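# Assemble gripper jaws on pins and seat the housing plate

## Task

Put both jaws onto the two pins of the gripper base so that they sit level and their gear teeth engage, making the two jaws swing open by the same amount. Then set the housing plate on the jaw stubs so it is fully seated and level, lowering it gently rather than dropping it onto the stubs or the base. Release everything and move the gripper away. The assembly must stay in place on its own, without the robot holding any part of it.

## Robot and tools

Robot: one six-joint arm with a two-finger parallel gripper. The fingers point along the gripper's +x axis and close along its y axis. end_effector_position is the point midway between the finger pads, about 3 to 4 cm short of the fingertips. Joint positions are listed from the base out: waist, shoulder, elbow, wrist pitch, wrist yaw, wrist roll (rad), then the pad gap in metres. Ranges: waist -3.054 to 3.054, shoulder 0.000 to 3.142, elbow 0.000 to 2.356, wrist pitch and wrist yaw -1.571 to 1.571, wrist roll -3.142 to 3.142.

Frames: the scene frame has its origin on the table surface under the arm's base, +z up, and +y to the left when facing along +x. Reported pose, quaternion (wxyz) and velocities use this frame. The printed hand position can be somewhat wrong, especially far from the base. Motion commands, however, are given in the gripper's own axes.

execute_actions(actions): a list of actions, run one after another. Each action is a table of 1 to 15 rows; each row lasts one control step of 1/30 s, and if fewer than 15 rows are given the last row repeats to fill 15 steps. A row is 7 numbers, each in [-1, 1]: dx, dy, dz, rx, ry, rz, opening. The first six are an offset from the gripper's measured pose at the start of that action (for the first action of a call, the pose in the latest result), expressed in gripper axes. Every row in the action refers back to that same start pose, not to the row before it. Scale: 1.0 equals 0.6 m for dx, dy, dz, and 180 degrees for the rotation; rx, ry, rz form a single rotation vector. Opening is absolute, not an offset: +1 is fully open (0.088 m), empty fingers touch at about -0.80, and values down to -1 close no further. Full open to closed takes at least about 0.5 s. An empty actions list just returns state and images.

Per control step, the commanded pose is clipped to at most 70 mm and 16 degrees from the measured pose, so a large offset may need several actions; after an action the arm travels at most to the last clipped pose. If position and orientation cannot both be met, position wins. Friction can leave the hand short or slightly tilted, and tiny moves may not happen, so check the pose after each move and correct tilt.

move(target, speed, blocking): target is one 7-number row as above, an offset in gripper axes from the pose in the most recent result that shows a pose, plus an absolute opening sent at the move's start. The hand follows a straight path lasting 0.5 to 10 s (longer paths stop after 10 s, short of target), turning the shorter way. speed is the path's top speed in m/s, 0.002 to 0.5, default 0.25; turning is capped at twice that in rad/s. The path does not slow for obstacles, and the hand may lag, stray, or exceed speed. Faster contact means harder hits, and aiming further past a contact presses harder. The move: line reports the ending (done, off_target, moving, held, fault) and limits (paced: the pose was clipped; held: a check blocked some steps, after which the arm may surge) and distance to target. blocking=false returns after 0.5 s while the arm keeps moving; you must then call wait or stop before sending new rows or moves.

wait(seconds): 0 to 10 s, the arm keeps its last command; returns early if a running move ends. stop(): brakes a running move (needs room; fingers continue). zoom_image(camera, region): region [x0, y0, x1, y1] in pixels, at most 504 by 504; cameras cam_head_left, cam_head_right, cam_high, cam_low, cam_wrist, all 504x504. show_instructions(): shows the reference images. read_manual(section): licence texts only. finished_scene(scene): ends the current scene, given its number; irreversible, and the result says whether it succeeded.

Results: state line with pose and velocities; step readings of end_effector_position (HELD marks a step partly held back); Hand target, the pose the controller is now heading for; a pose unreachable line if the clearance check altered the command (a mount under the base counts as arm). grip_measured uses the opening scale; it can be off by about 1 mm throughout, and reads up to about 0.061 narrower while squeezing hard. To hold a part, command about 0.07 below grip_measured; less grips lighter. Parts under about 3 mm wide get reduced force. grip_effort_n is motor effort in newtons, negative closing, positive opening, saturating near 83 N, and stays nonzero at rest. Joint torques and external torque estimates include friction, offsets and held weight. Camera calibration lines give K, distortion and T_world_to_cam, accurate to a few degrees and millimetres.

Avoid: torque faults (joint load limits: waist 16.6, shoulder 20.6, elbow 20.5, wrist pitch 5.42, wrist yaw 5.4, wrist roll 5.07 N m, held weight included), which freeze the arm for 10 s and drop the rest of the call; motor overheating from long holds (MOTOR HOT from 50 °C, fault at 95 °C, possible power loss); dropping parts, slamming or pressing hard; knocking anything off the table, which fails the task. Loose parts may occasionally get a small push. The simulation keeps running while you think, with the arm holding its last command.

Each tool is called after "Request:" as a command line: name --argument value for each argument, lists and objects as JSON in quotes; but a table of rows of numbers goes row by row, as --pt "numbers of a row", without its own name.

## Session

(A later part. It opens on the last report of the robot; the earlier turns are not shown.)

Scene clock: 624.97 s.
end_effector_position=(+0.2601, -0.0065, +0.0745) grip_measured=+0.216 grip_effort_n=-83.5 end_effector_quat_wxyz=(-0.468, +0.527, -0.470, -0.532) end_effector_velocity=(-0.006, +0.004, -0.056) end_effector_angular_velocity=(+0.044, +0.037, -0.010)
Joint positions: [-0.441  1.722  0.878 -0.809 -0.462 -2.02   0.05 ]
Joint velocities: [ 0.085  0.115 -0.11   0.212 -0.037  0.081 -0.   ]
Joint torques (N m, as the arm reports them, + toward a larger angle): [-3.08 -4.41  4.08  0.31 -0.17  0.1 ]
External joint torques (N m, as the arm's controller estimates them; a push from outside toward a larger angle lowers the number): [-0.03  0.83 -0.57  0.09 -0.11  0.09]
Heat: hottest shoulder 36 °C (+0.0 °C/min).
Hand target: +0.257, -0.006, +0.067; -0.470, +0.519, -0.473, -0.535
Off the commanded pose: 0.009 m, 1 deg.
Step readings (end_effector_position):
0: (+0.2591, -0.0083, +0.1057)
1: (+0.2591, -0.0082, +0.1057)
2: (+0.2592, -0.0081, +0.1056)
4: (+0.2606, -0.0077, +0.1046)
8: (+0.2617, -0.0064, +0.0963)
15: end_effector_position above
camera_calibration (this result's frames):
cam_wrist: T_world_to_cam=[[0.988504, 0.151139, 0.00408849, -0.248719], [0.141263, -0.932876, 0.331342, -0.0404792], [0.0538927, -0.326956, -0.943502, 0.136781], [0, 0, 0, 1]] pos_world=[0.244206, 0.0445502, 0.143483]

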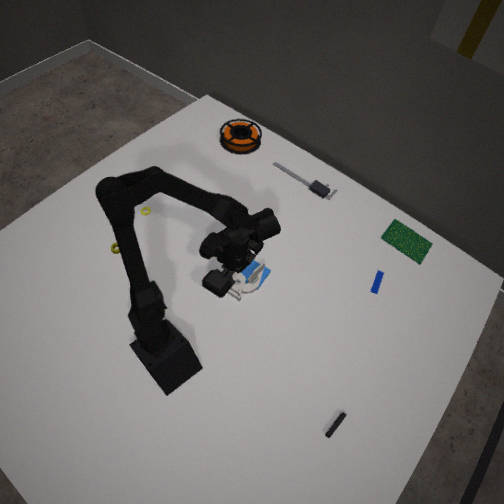

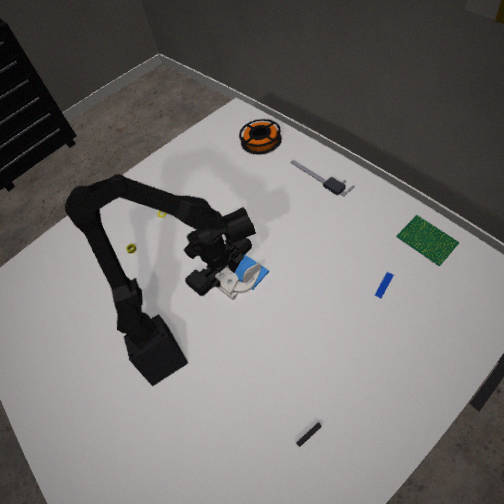

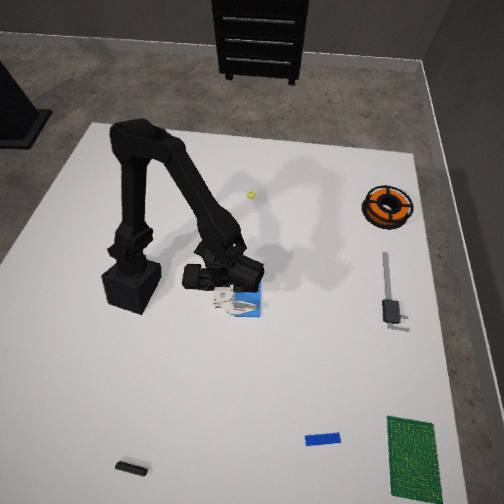

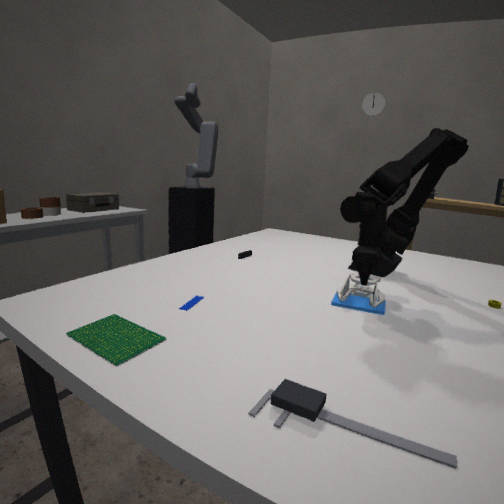

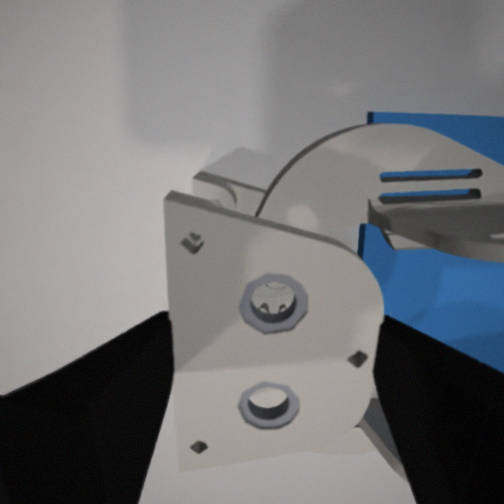

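Request:
execute_actions --actions '[]'

Request:
zoom_image --camera "cam_wrist" --region '[150, 150, 330, 330]'

Request:
zoom_image --camera "cam_low" --region '[320, 250, 400, 330]'

Request:
zoom_image --camera "cam_high" --region '[195, 265, 275, 345]'

Scene clock: 627.37 s.
end_effector_position=(+0.2611, -0.0067, +0.0713) grip_measured=+0.216 grip_effort_n=-83.5 end_effector_quat_wxyz=(-0.468, +0.528, -0.469, -0.531) end_effector_velocity=(+0.005, -0.001, +0.000) end_effector_angular_velocity=(+0.001, -0.022, +0.015)
Joint positions: [-0.435  1.729  0.871 -0.79  -0.463 -2.013  0.05 ]
Joint velocities: [-0.002  0.002  0.002  0.022 -0.007 -0.007 -0.   ]
Joint torques (N m, as the arm reports them, + toward a larger angle): [-2.98 -4.08  3.84  0.3  -0.17  0.1 ]
External joint torques (N m, as the arm's controller estimates them; a push from outside toward a larger angle lowers the number): [-0.04  0.93 -0.66  0.06 -0.12  0.1 ]
Heat: hottest shoulder 36 °C (+0.0 °C/min).
Hand target: +0.257, -0.006, +0.067; -0.469, +0.519, -0.473, -0.535
Off the commanded pose: 0.006 m, 1 deg.
camera_calibration (this result's frames):
cam_wrist: T_world_to_cam=[[0.988423, 0.151541, 0.00746479, -0.249817], [0.140486, -0.932683, 0.332215, -0.0396409], [0.0573064, -0.32732, -0.943174, 0.132639], [0, 0, 0, 1]] pos_world=[0.244893, 0.0443005, 0.140136]

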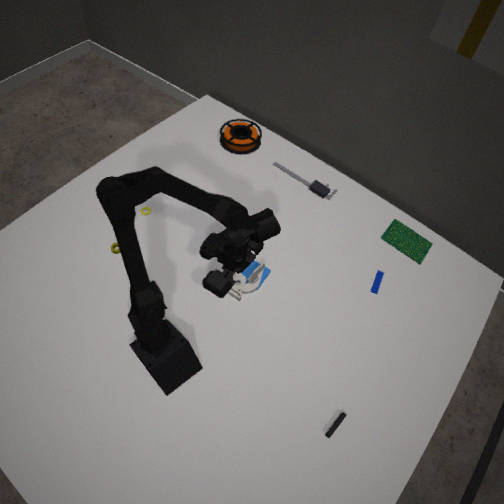

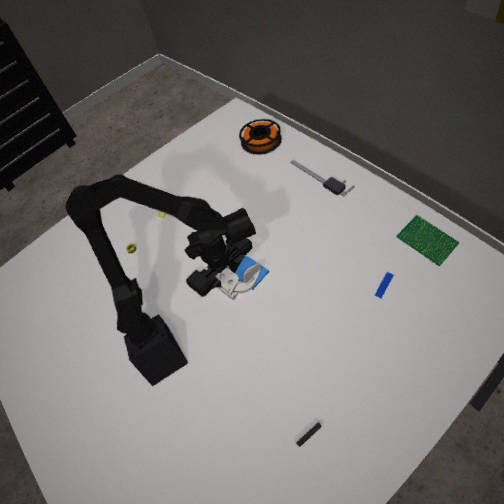

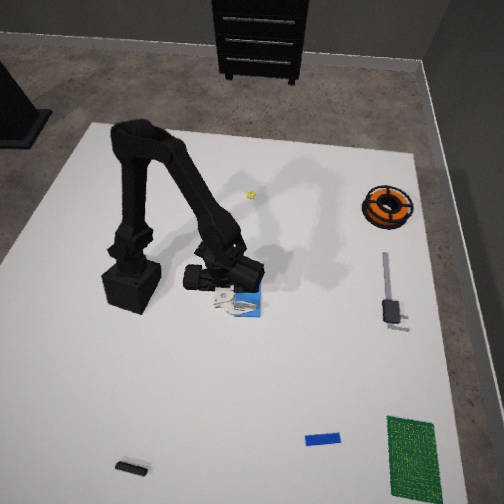

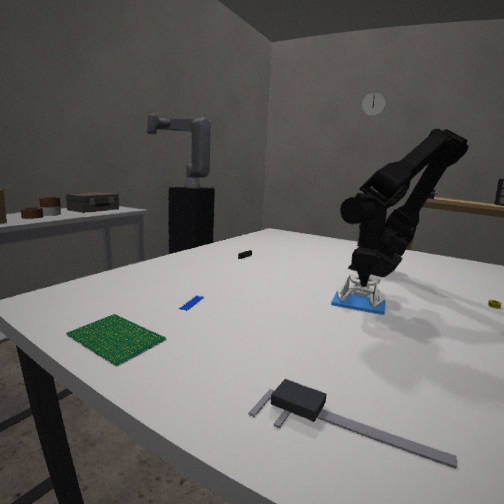

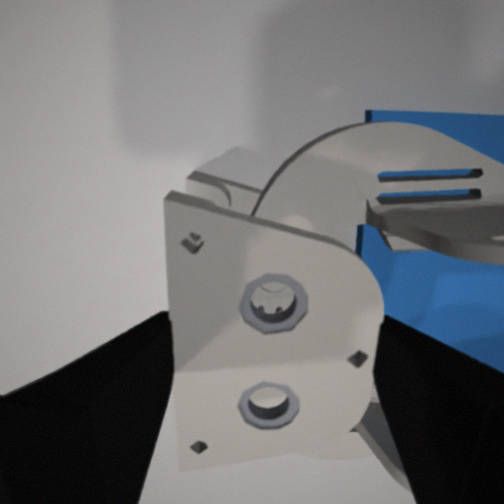

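Region (150, 150, 330, 330) of cam_wrist's 504x504 image, scaled by 2.800, with more detail than that image has.

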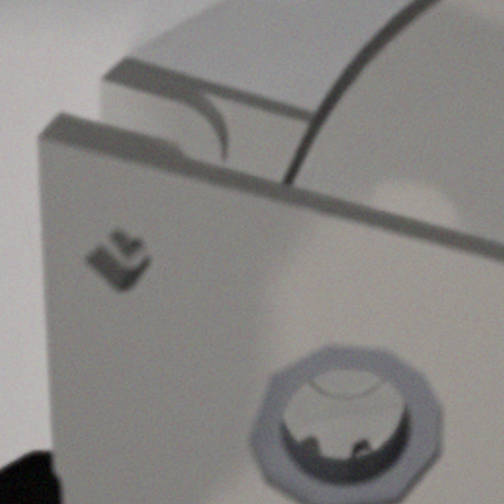

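Region (320, 250, 400, 330) of cam_low's 504x504 image, scaled by 6.300, with more detail than that image has.

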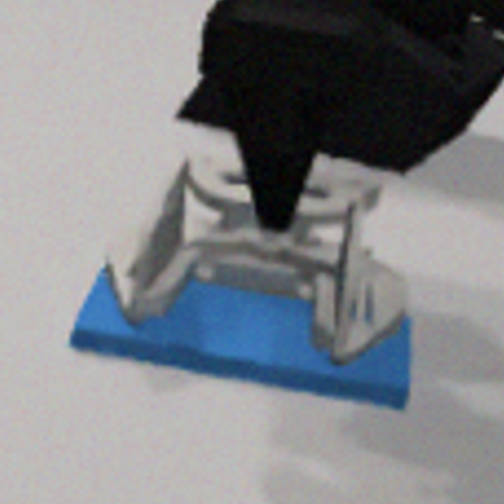

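Region (195, 265, 275, 345) of cam_high's 504x504 image, scaled by 6.300, with more detail than that image has.

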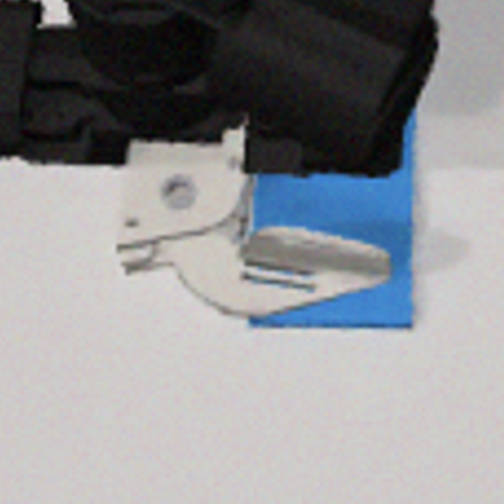

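Request:
zoom_image --camera "cam_wrist" --region '[155, 155, 225, 225]'

Request:
zoom_image --camera "cam_wrist" --region '[230, 265, 320, 355]'

Request:
zoom_image --camera "cam_head_right" --region '[205, 250, 275, 320]'

Region (155, 155, 225, 225) of cam_wrist's 504x504 image, scaled by 7.200, with more detail than that image has.

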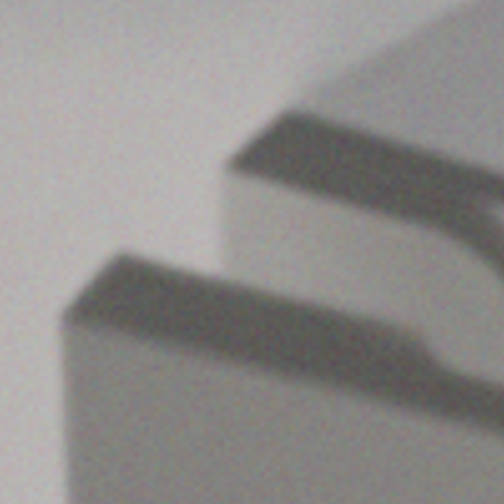

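Region (230, 265, 320, 355) of cam_wrist's 504x504 image, scaled by 5.600, with more detail than that image has.

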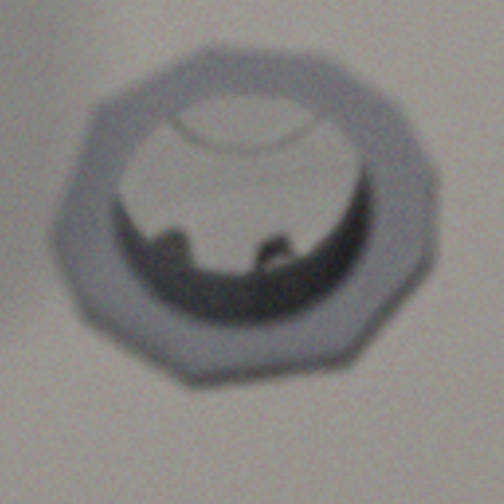

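Region (205, 250, 275, 320) of cam_head_right's 504x504 image, scaled by 7.200, with more detail than that image has.

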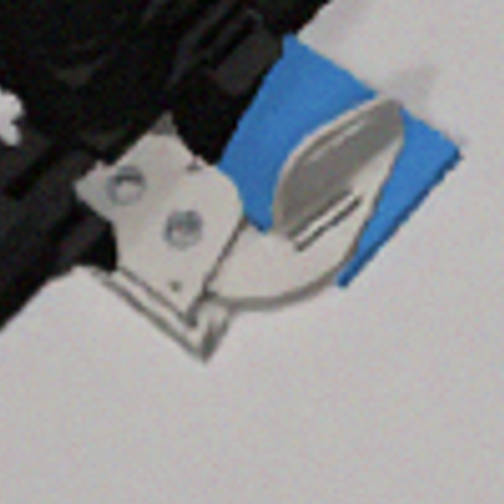

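Request:
execute_actions --actions '[[[0.0082,0.007,0.0015,0.0032,-0.0035,0.0046,0.13],[0.0092,0.007,0.0015,0.0032,-0.0035,0.0042,0.13],[0.0105,0.0069,0.0014,0.0032,-0.0035,0.0036,0.13],[0.012,0.0068,0.0014,0.0032,-0.0035,0.0029,0.13],[0.0135,0.0068,0.0014,0.0032,-0.0035,0.0022,0.13],[0.015,0.0067,0.0013,0.0032,-0.0035,0.0015,0.13],[0.0165,0.0067,0.0013,0.0032,-0.0035,0.0008,0.13],[0.018,0.0066,0.0013,0.0032,-0.0035,0.0002,0.13],[0.0192,0.0066,0.0012,0.0032,-0.0035,-0.0004,0.13],[0.0202,0.0065,0.0012,0.0032,-0.0035,-0.0008,0.13],[0.0208,0.0065,0.0012,0.0032,-0.0035,-0.0011,0.13],[0.021,0.0065,0.0012,0.0032,-0.0035,-0.0012,0.13]]]'

Request:
zoom_image --camera "cam_wrist" --region '[230, 265, 320, 355]'

Request:
zoom_image --camera "cam_wrist" --region '[225, 365, 315, 455]'

Request:
zoom_image --camera "cam_wrist" --region '[155, 155, 225, 225]'

Scene clock: 659.70 s.
end_effector_position=(+0.2609, -0.0067, +0.0637) grip_measured=+0.216 grip_effort_n=-83.5 end_effector_quat_wxyz=(-0.473, +0.532, -0.465, -0.527) end_effector_velocity=(+0.001, -0.002, -0.003) end_effector_angular_velocity=(-0.013, -0.015, -0.010)
Joint positions: [-0.426  1.731  0.839 -0.733 -0.472 -1.995  0.05 ]
Joint velocities: [ 0.002 -0.002 -0.017  0.037  0.007  0.022 -0.   ]
Joint torques (N m, as the arm reports them, + toward a larger angle): [-3.01 -4.06  3.87  0.36 -0.18  0.1 ]
External joint torques (N m, as the arm's controller estimates them; a push from outside toward a larger angle lowers the number): [-0.09  0.95 -0.5   0.12 -0.13  0.09]
Heat: hottest shoulder 33 °C (-3.0 °C/min).
Hand target: +0.257, -0.006, +0.059; -0.475, +0.523, -0.468, -0.530
Off the commanded pose: 0.006 m, 1 deg.
Step readings (end_effector_position):
0: (+0.2611, -0.0067, +0.0713)
1: (+0.2612, -0.0068, +0.0713)
2: (+0.2611, -0.0068, +0.0711)
4: (+0.2611, -0.0069, +0.0703)
8: (+0.2610, -0.0069, +0.0675)
15: end_effector_position above
camera_calibration (this result's frames):
cam_wrist: T_world_to_cam=[[0.988226, 0.150932, 0.0250956, -0.250664], [0.134156, -0.933621, 0.332196, -0.0354532], [0.0735689, -0.324918, -0.942876, 0.121239], [0, 0, 0, 1]] pos_world=[0.24355, 0.0441263, 0.132382]

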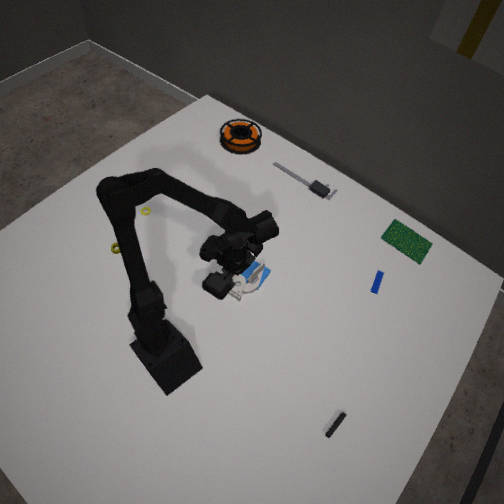

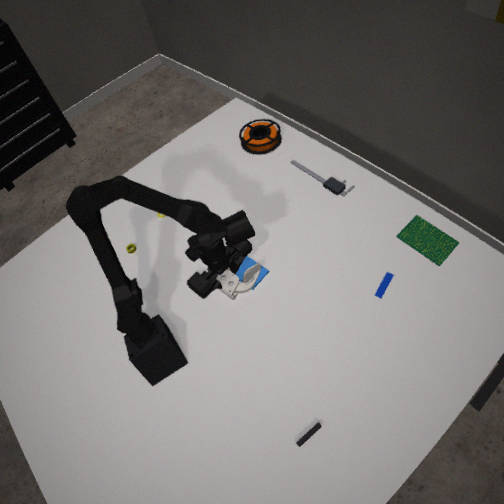

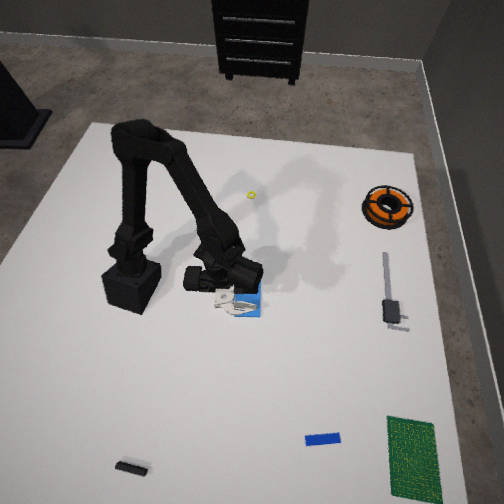

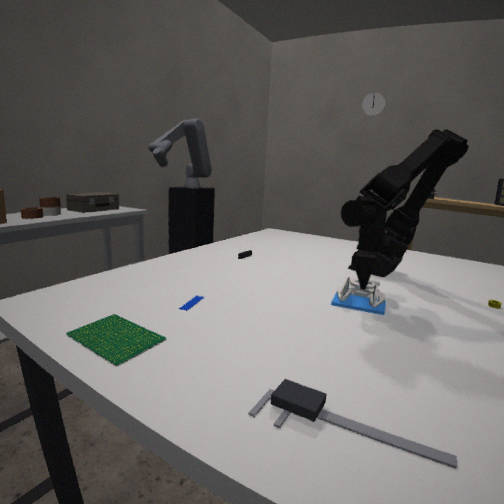

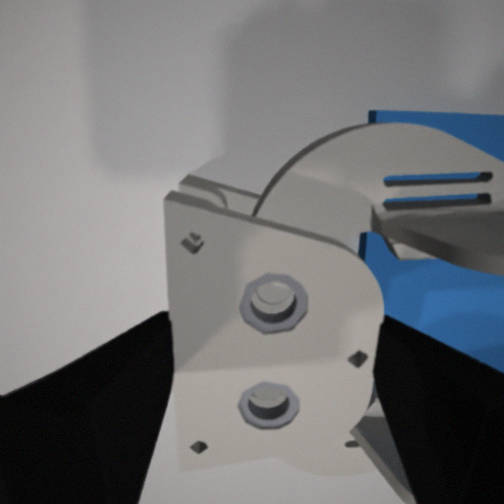

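Region (230, 265, 320, 355) of cam_wrist's 504x504 image, scaled by 5.600, with more detail than that image has.

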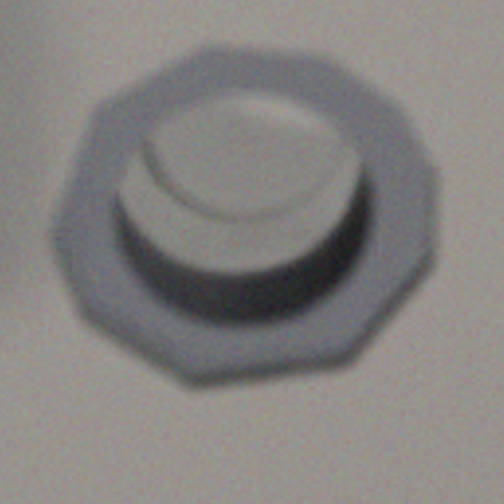

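Region (225, 365, 315, 455) of cam_wrist's 504x504 image, scaled by 5.600, with more detail than that image has.

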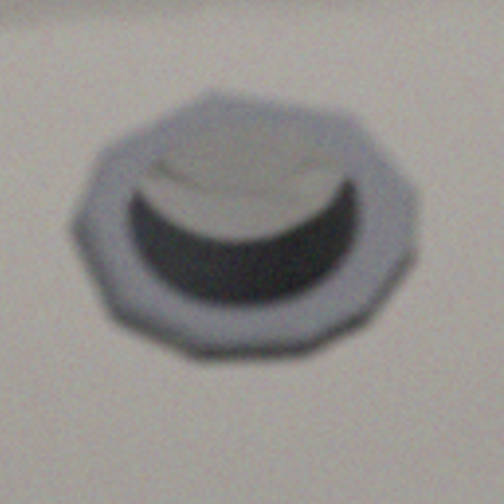

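Region (155, 155, 225, 225) of cam_wrist's 504x504 image, scaled by 7.200, with more detail than that image has.

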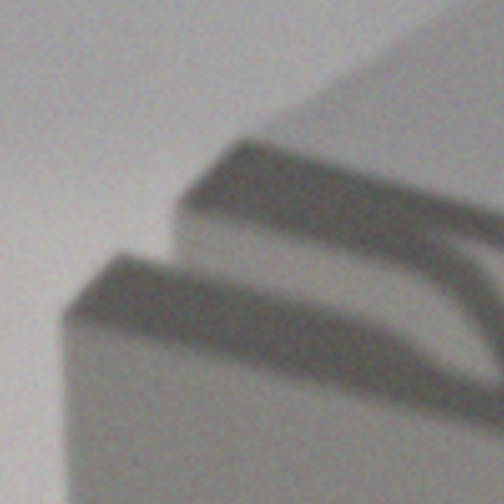

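Request:
execute_actions --actions '[]'

Request:
zoom_image --camera "cam_wrist" --region '[240, 375, 300, 435]'

Request:
zoom_image --camera "cam_wrist" --region '[243, 272, 303, 332]'

Request:
zoom_image --camera "cam_low" --region '[335, 265, 390, 320]'

Request:
zoom_image --camera "cam_high" --region '[205, 280, 245, 320]'

Scene clock: 670.13 s.
end_effector_position=(+0.2612, -0.0068, +0.0635) grip_measured=+0.216 grip_effort_n=-83.5 end_effector_quat_wxyz=(-0.474, +0.532, -0.464, -0.526) end_effector_velocity=(-0.003, +0.006, +0.001) end_effector_angular_velocity=(+0.026, +0.009, -0.012)
Joint positions: [-0.426  1.731  0.839 -0.73  -0.472 -1.994  0.05 ]
Joint velocities: [ 0.002 -0.007 -0.002 -0.022 -0.022  0.007 -0.   ]
Joint torques (N m, as the arm reports them, + toward a larger angle): [-2.94 -4.06  3.78  0.34 -0.17  0.1 ]
External joint torques (N m, as the arm's controller estimates them; a push from outside toward a larger angle lowers the number): [-0.06  0.95 -0.55  0.1  -0.11  0.1 ]
Heat: hottest shoulder 33 °C (-3.0 °C/min).
Hand target: +0.257, -0.007, +0.059; -0.475, +0.523, -0.468, -0.531
Off the commanded pose: 0.006 m, 1 deg.
camera_calibration (this result's frames):
cam_wrist: T_world_to_cam=[[0.988166, 0.151029, 0.0267892, -0.250996], [0.133667, -0.93356, 0.332564, -0.0354271], [0.0752359, -0.325047, -0.9427, 0.120611], [0, 0, 0, 1]] pos_world=[0.243687, 0.0440386, 0.132206]

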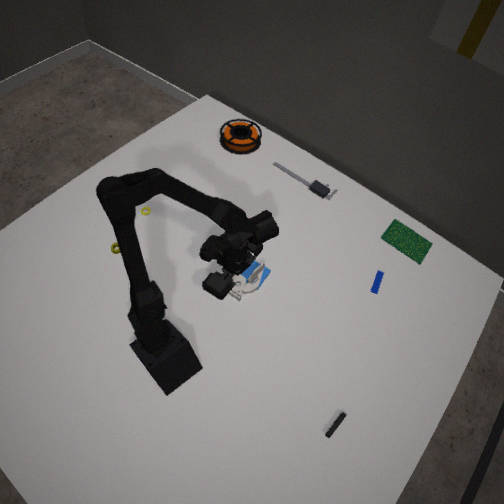

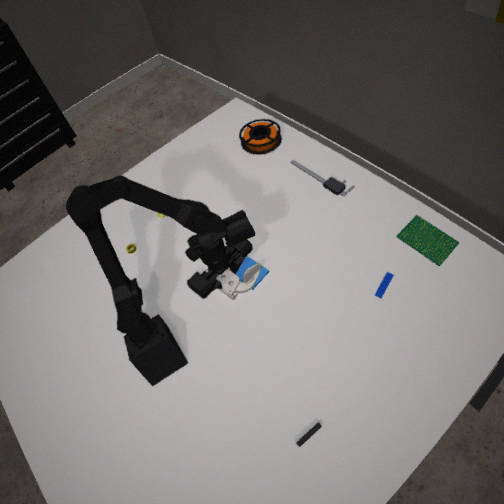

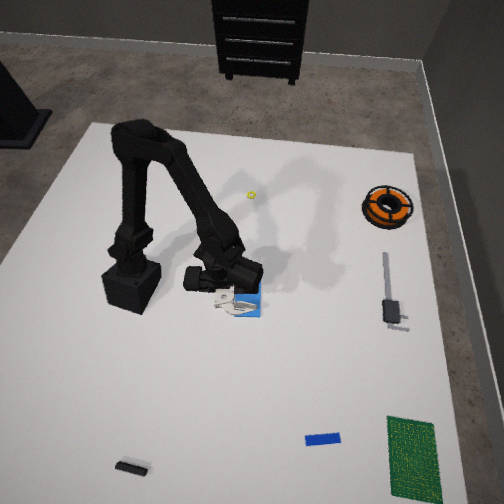

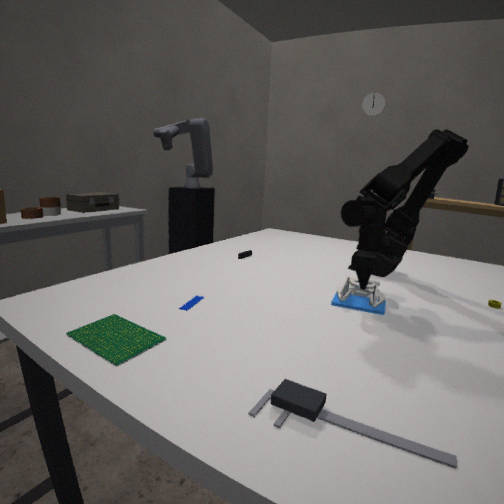

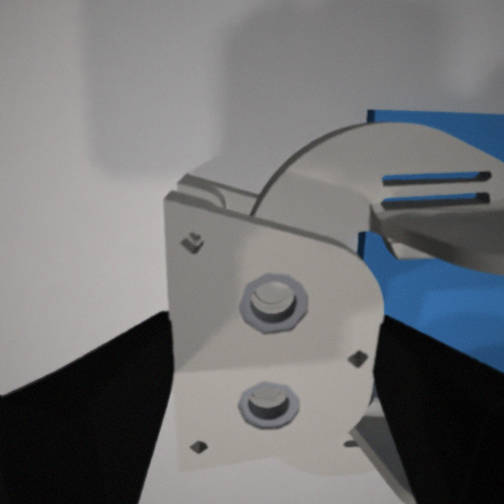

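Region (240, 375, 300, 435) of cam_wrist's 504x504 image, scaled by 8.400, with more detail than that image has.

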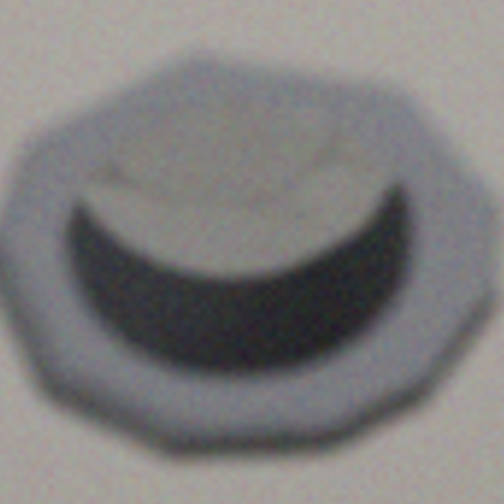

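Region (243, 272, 303, 332) of cam_wrist's 504x504 image, scaled by 8.400, with more detail than that image has.

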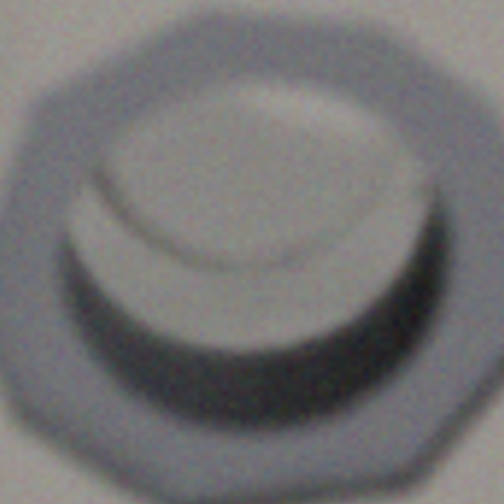

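Region (335, 265, 390, 320) of cam_low's 504x504 image, scaled by 9.164, with more detail than that image has.

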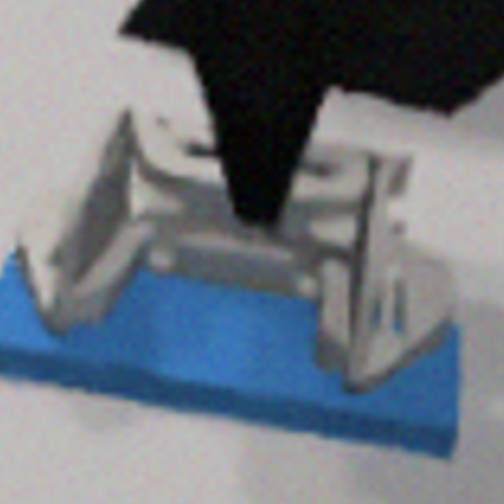

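Region (205, 280, 245, 320) of cam_high's 504x504 image, scaled by 12.600, with more detail than that image has.

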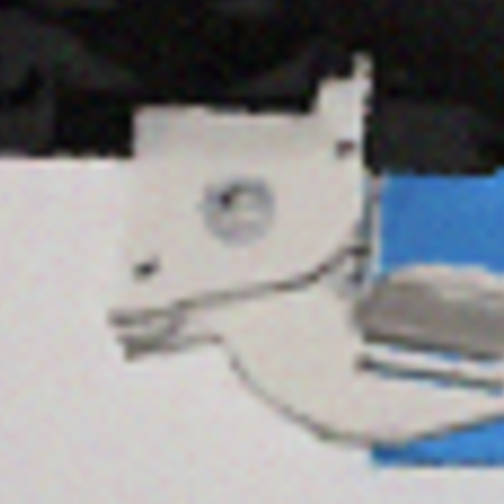

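Request:
execute_actions --actions '[[[0.0082,0.0068,0.0014,0.004,-0.0035,0.0049,0.13],[0.0088,0.0068,0.0015,0.005,-0.0035,0.0048,0.13],[0.0097,0.0068,0.0016,0.0056,-0.0035,0.0045,0.13],[0.0107,0.0069,0.0016,0.0056,-0.0035,0.0043,0.13],[0.0118,0.0069,0.0016,0.0056,-0.0035,0.004,0.13],[0.0129,0.007,0.0016,0.0056,-0.0035,0.0037,0.13],[0.014,0.007,0.0016,0.0056,-0.0035,0.0034,0.13],[0.0151,0.0071,0.0016,0.0056,-0.0035,0.0031,0.13],[0.0162,0.0071,0.0016,0.0056,-0.0035,0.0029,0.13],[0.0173,0.0071,0.0016,0.0056,-0.0035,0.0026,0.13],[0.0184,0.0072,0.0016,0.0056,-0.0035,0.0023,0.13],[0.0194,0.0072,0.0016,0.0056,-0.0035,0.002,0.13],[0.0203,0.0073,0.0016,0.0056,-0.0035,0.0018,0.13],[0.021,0.0073,0.0016,0.0056,-0.0035,0.0016,0.13],[0.0215,0.0073,0.0016,0.0056,-0.0035,0.0015,0.13]]]'

Scene clock: 679.33 s.
end_effector_position=(+0.2610, -0.0067, +0.0566) grip_measured=+0.216 grip_effort_n=-83.5 end_effector_quat_wxyz=(-0.479, +0.532, -0.464, -0.522) end_effector_velocity=(-0.013, +0.004, -0.020) end_effector_angular_velocity=(+0.019, +0.039, -0.022)
Joint positions: [-0.416  1.738  0.815 -0.685 -0.477 -1.97   0.05 ]
Joint velocities: [ 0.032  0.027 -0.056  0.051 -0.007  0.037 -0.   ]
Joint torques (N m, as the arm reports them, + toward a larger angle): [-2.99 -4.11  3.81  0.37 -0.18  0.1 ]
External joint torques (N m, as the arm's controller estimates them; a push from outside toward a larger angle lowers the number): [-0.07  0.86 -0.41  0.12 -0.12  0.1 ]
Heat: hottest shoulder 32 °C (-4.0 °C/min).
Hand target: +0.257, -0.006, +0.051; -0.480, +0.524, -0.467, -0.526
Off the commanded pose: 0.007 m, 1 deg.
Step readings (end_effector_position):
0: (+0.2612, -0.0068, +0.0635)
1: (+0.2613, -0.0068, +0.0635)
2: (+0.2612, -0.0068, +0.0635)
4: (+0.2614, -0.0068, +0.0630)
8: (+0.2612, -0.0067, +0.0609)
15: end_effector_position above
camera_calibration (this result's frames):
cam_wrist: T_world_to_cam=[[0.989083, 0.14283, 0.0362564, -0.251466], [0.122899, -0.935296, 0.331838, -0.0301272], [0.0813069, -0.32376, -0.942639, 0.11255], [0, 0, 0, 1]] pos_world=[0.243272, 0.0441781, 0.125209]

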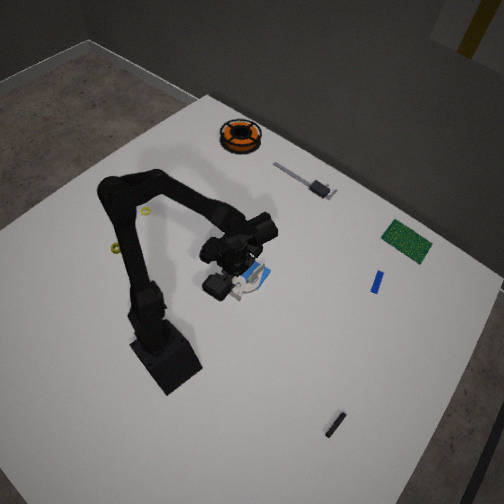

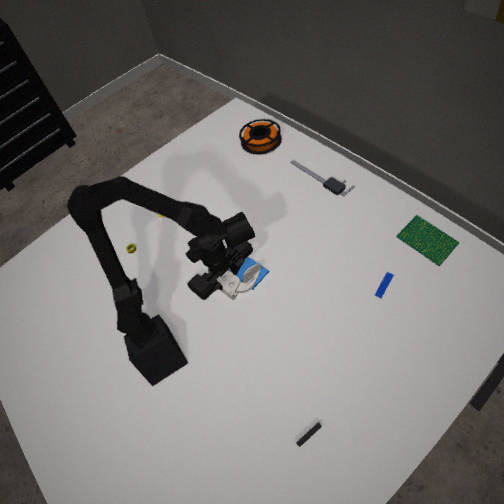

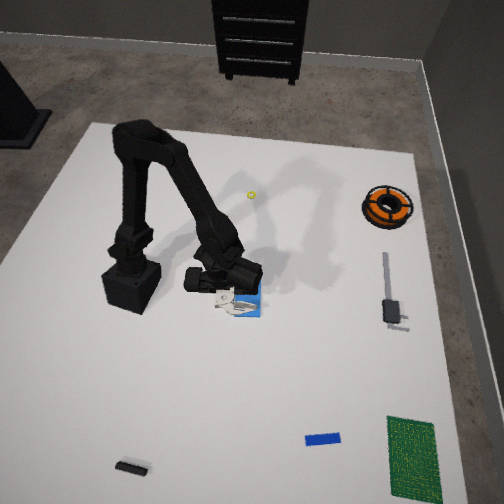

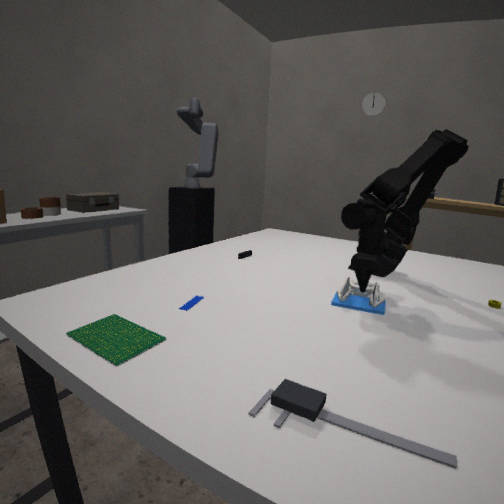

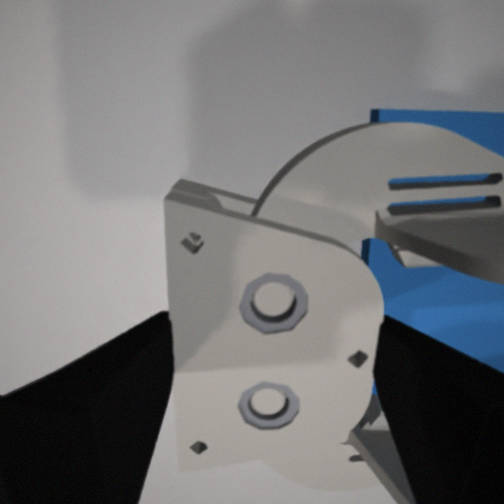

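Request:
execute_actions --actions '[]'

Request:
zoom_image --camera "cam_wrist" --region '[155, 155, 225, 225]'

Request:
zoom_image --camera "cam_wrist" --region '[190, 265, 360, 435]'

Request:
zoom_image --camera "cam_low" --region '[335, 265, 390, 320]'

Scene clock: 680.90 s.
end_effector_position=(+0.2607, -0.0067, +0.0558) grip_measured=+0.216 grip_effort_n=-83.5 end_effector_quat_wxyz=(-0.479, +0.532, -0.464, -0.522) end_effector_velocity=(+0.001, +0.003, +0.001) end_effector_angular_velocity=(+0.021, -0.005, +0.005)
Joint positions: [-0.415  1.739  0.812 -0.681 -0.477 -1.967  0.05 ]
Joint velocities: [-0.002 -0.002  0.002 -0.007 -0.022 -0.007 -0.   ]
Joint torques (N m, as the arm reports them, + toward a larger angle): [-2.86 -3.94  3.67  0.55 -0.19  0.09]
External joint torques (N m, as the arm's controller estimates them; a push from outside toward a larger angle lowers the number): [ 0.01  1.07 -0.66  0.27 -0.12  0.09]
Heat: hottest shoulder 32 °C (-4.0 °C/min).
Hand target: +0.257, -0.006, +0.051; -0.480, +0.524, -0.467, -0.526
Off the commanded pose: 0.006 m, 1 deg.
camera_calibration (this result's frames):
cam_wrist: T_world_to_cam=[[0.989318, 0.141162, 0.0363725, -0.251212], [0.121279, -0.935488, 0.331894, -0.0294029], [0.0808767, -0.323937, -0.942615, 0.111881], [0, 0, 0, 1]] pos_world=[0.243046, 0.0441977, 0.124356]

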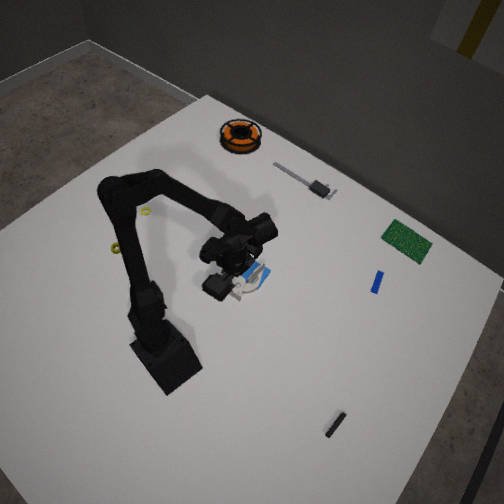

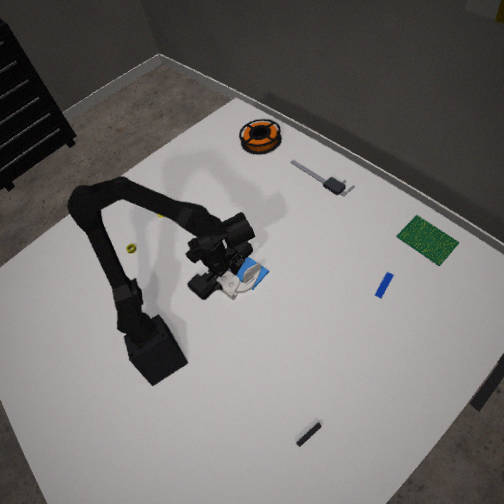

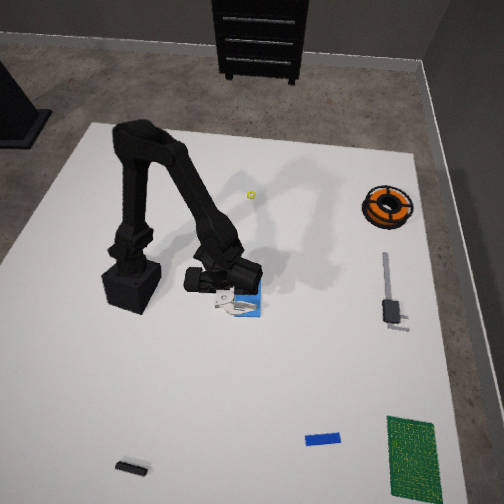

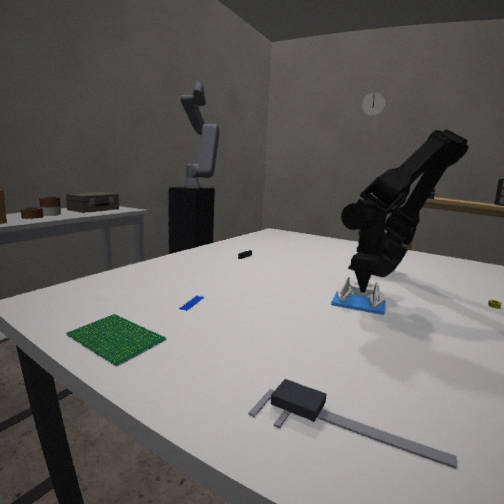

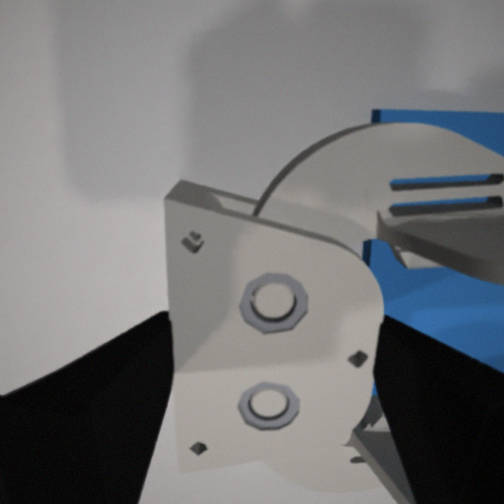

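Region (155, 155, 225, 225) of cam_wrist's 504x504 image, scaled by 7.200, with more detail than that image has.

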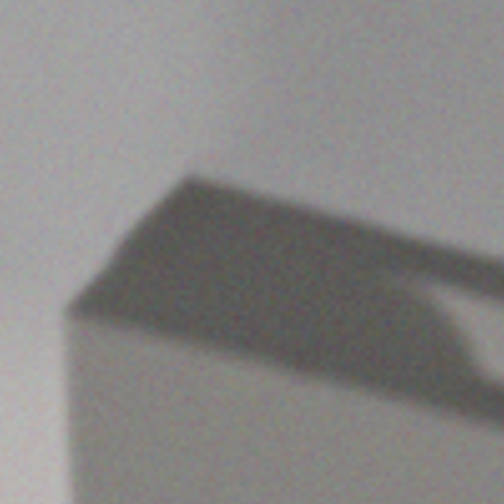

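Region (190, 265, 360, 435) of cam_wrist's 504x504 image, scaled by 2.965, with more detail than that image has.

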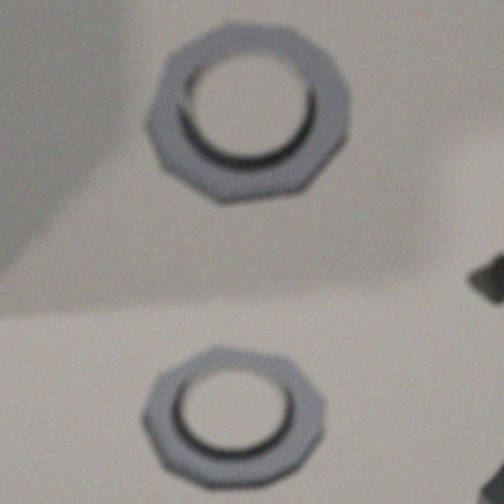

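Region (335, 265, 390, 320) of cam_low's 504x504 image, scaled by 9.164, with more detail than that image has.

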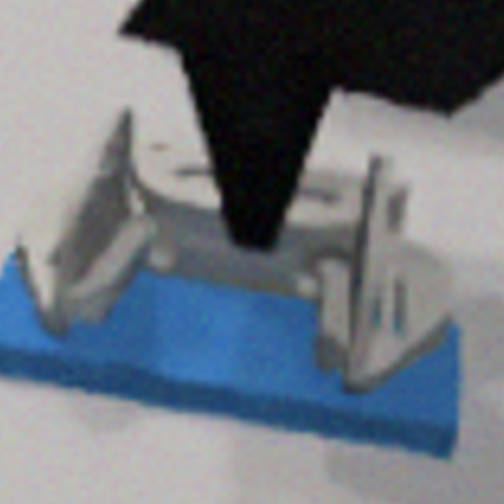

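Request:
execute_actions --actions '[[[0,0,0,0,0,0,0.2],[0,0,0,0,0,0,0.28],[0,0,0,0,0,0,0.36],[0,0,0,0,0,0,0.44],[0,0,0,0,0,0,0.52],[0,0,0,0,0,0,0.57],[-0.004,-0.002,0,0,0,0,0.57],[-0.01,-0.004,0,0,0,0,0.57],[-0.018,-0.006,0,0,0,0,0.57],[-0.027,-0.007,0,0,0,0,0.57],[-0.037,-0.008,0,0,0,0,0.57],[-0.047,-0.008,0,0,0,0,0.57],[-0.057,-0.007,0,0,0,0,0.57],[-0.067,-0.006,0,0,0,0,0.57],[-0.077,-0.005,0,0,0,0,0.57]],[[-0.048,0.0,0,0,0,0,0.57],[-0.058,0.003,0,0,0,0,0.57],[-0.068,0.007,0,0,0,0,0.57],[-0.078,0.012,-0.004,0,0,0,0.57],[-0.087,0.018,-0.012,0,0,0,0.57],[-0.095,0.024,-0.024,0,0,0,0.57],[-0.102,0.03,-0.039,0,0,0,0.57],[-0.108,0.036,-0.055,0,0,0,0.57],[-0.113,0.042,-0.071,0,0,0,0.57],[-0.117,0.048,-0.087,0,0,0,0.57],[-0.12,0.053,-0.103,0,0,0,0.57],[-0.122,0.057,-0.118,0,0,0,0.57],[-0.124,0.06,-0.131,0,0,0,0.57],[-0.125,0.062,-0.141,0,0,0,0.57],[-0.125,0.063,-0.147,0,0,0,0.57]]]'

Scene clock: 687.37 s.
end_effector_position=(+0.2310, -0.0794, +0.1527) grip_measured=+0.567 grip_effort_n=12.8 end_effector_quat_wxyz=(-0.483, +0.527, -0.470, -0.518) end_effector_velocity=(-0.046, -0.226, +0.031) end_effector_angular_velocity=(+0.037, +0.019, -0.092)
Joint positions: [-0.835  1.746  1.058 -1.123 -0.414 -2.411  0.067]
Joint velocities: [-0.701  0.613  0.369 -0.095  0.154 -0.667 -0.   ]
Joint torques (N m, as the arm reports them, + toward a larger angle): [-2.15 -3.95  6.43 -0.06 -0.04 -0.14]
External joint torques (N m, as the arm's controller estimates them; a push from outside toward a larger angle lowers the number): [-0.28  0.92  1.35 -0.21  0.09 -0.13]
External joint torques at the end of the 1st action: [-0.61 -2.05  1.48 -0.18  0.09 -0.14]
Heat: hottest shoulder 32 °C (-4.0 °C/min).
Hand target: +0.229, -0.097, +0.154; -0.481, +0.524, -0.469, -0.523
Off the commanded pose: 0.019 m, 1 deg.
Step readings (end_effector_position; steps 1 to 15: 1st action; 16 to 30: 2nd action):
0: (+0.2607, -0.0067, +0.0558)
1: (+0.2607, -0.0067, +0.0558)
2: (+0.2607, -0.0067, +0.0558)
4: (+0.2607, -0.0067, +0.0558)
8: (+0.2600, -0.0065, +0.0560)
15: (+0.2591, -0.0060, +0.0803)
16: (+0.2590, -0.0059, +0.0866)
17: (+0.2581, -0.0058, +0.0931)
19: (+0.2558, -0.0063, +0.1056)
23: (+0.2473, -0.0191, +0.1284)
30: end_effector_position above
camera_calibration (this result's frames):
cam_wrist: T_world_to_cam=[[0.991856, 0.123055, 0.0328515, -0.216606], [0.10519, -0.936879, 0.333456, -0.122628], [0.0718113, -0.327285, -0.942193, 0.183862], [0, 0, 0, 1]] pos_world=[0.214538, -0.0280579, 0.22124]

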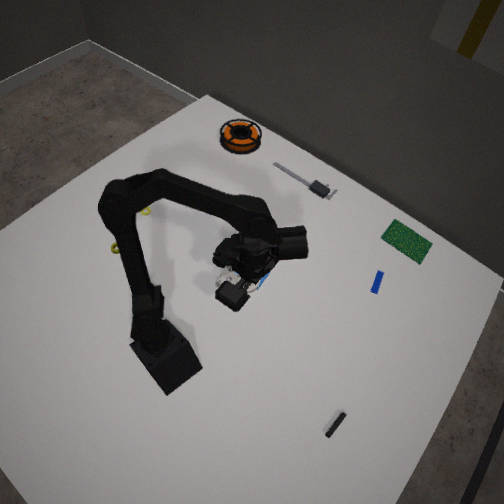

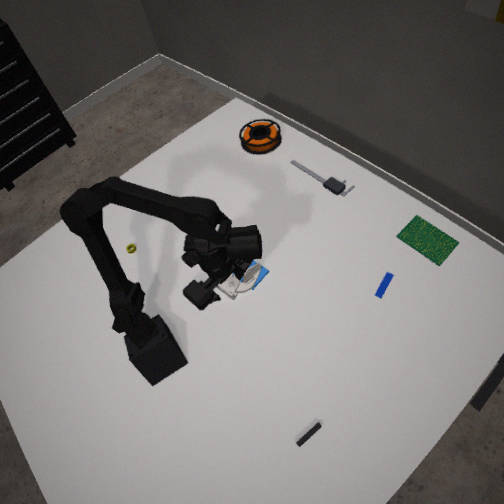

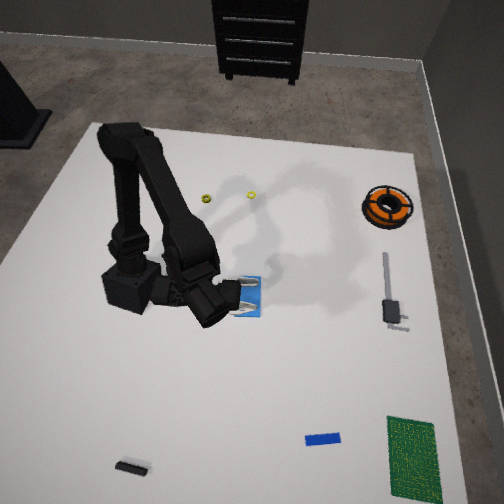

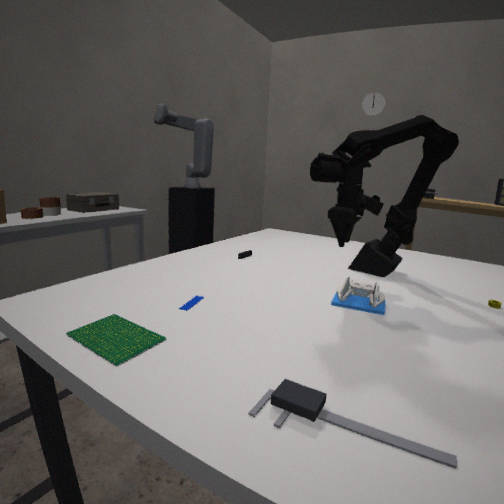

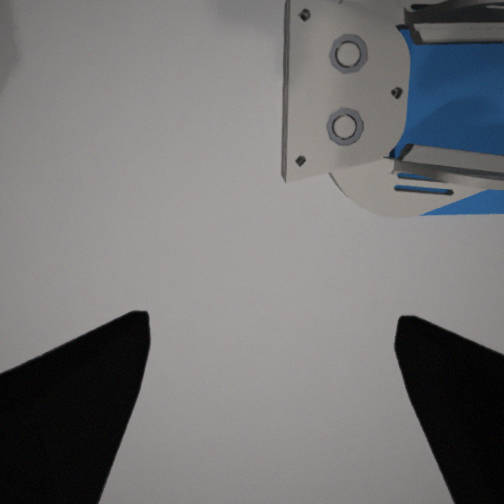

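Request:
zoom_image --camera "cam_wrist" --region '[270, 0, 504, 230]'

Request:
zoom_image --camera "cam_low" --region '[330, 265, 390, 325]'

Region (270, 0, 504, 230) of cam_wrist's 504x504 image, scaled by 2.154, with more detail than that image has; it fills the top 495 rows of this view, and the rest is white.

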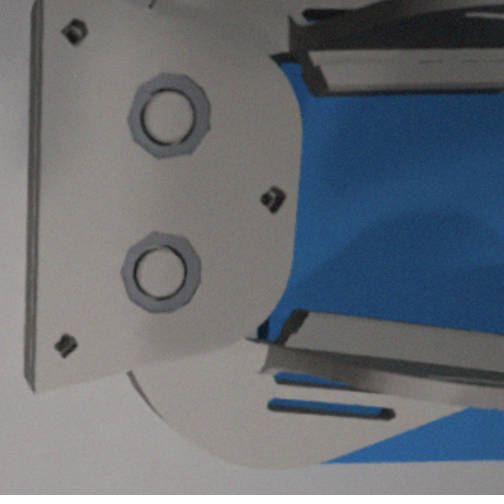

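Region (330, 265, 390, 325) of cam_low's 504x504 image, scaled by 8.400, with more detail than that image has.

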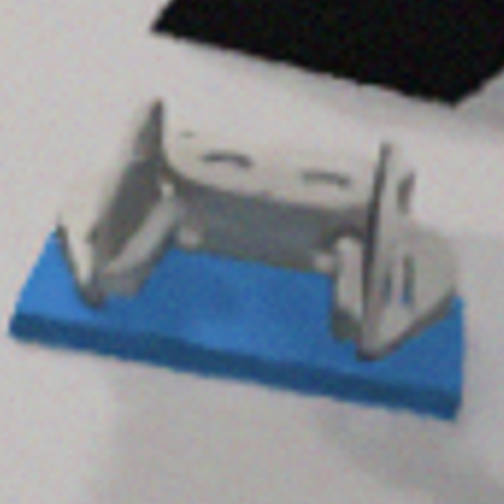

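The plate is seated flush with both stubs in its holes, the jaws open symmetrically, and the gripper is clear.

Request:
finished_scene --scene 2

The scene is finished: the task was done.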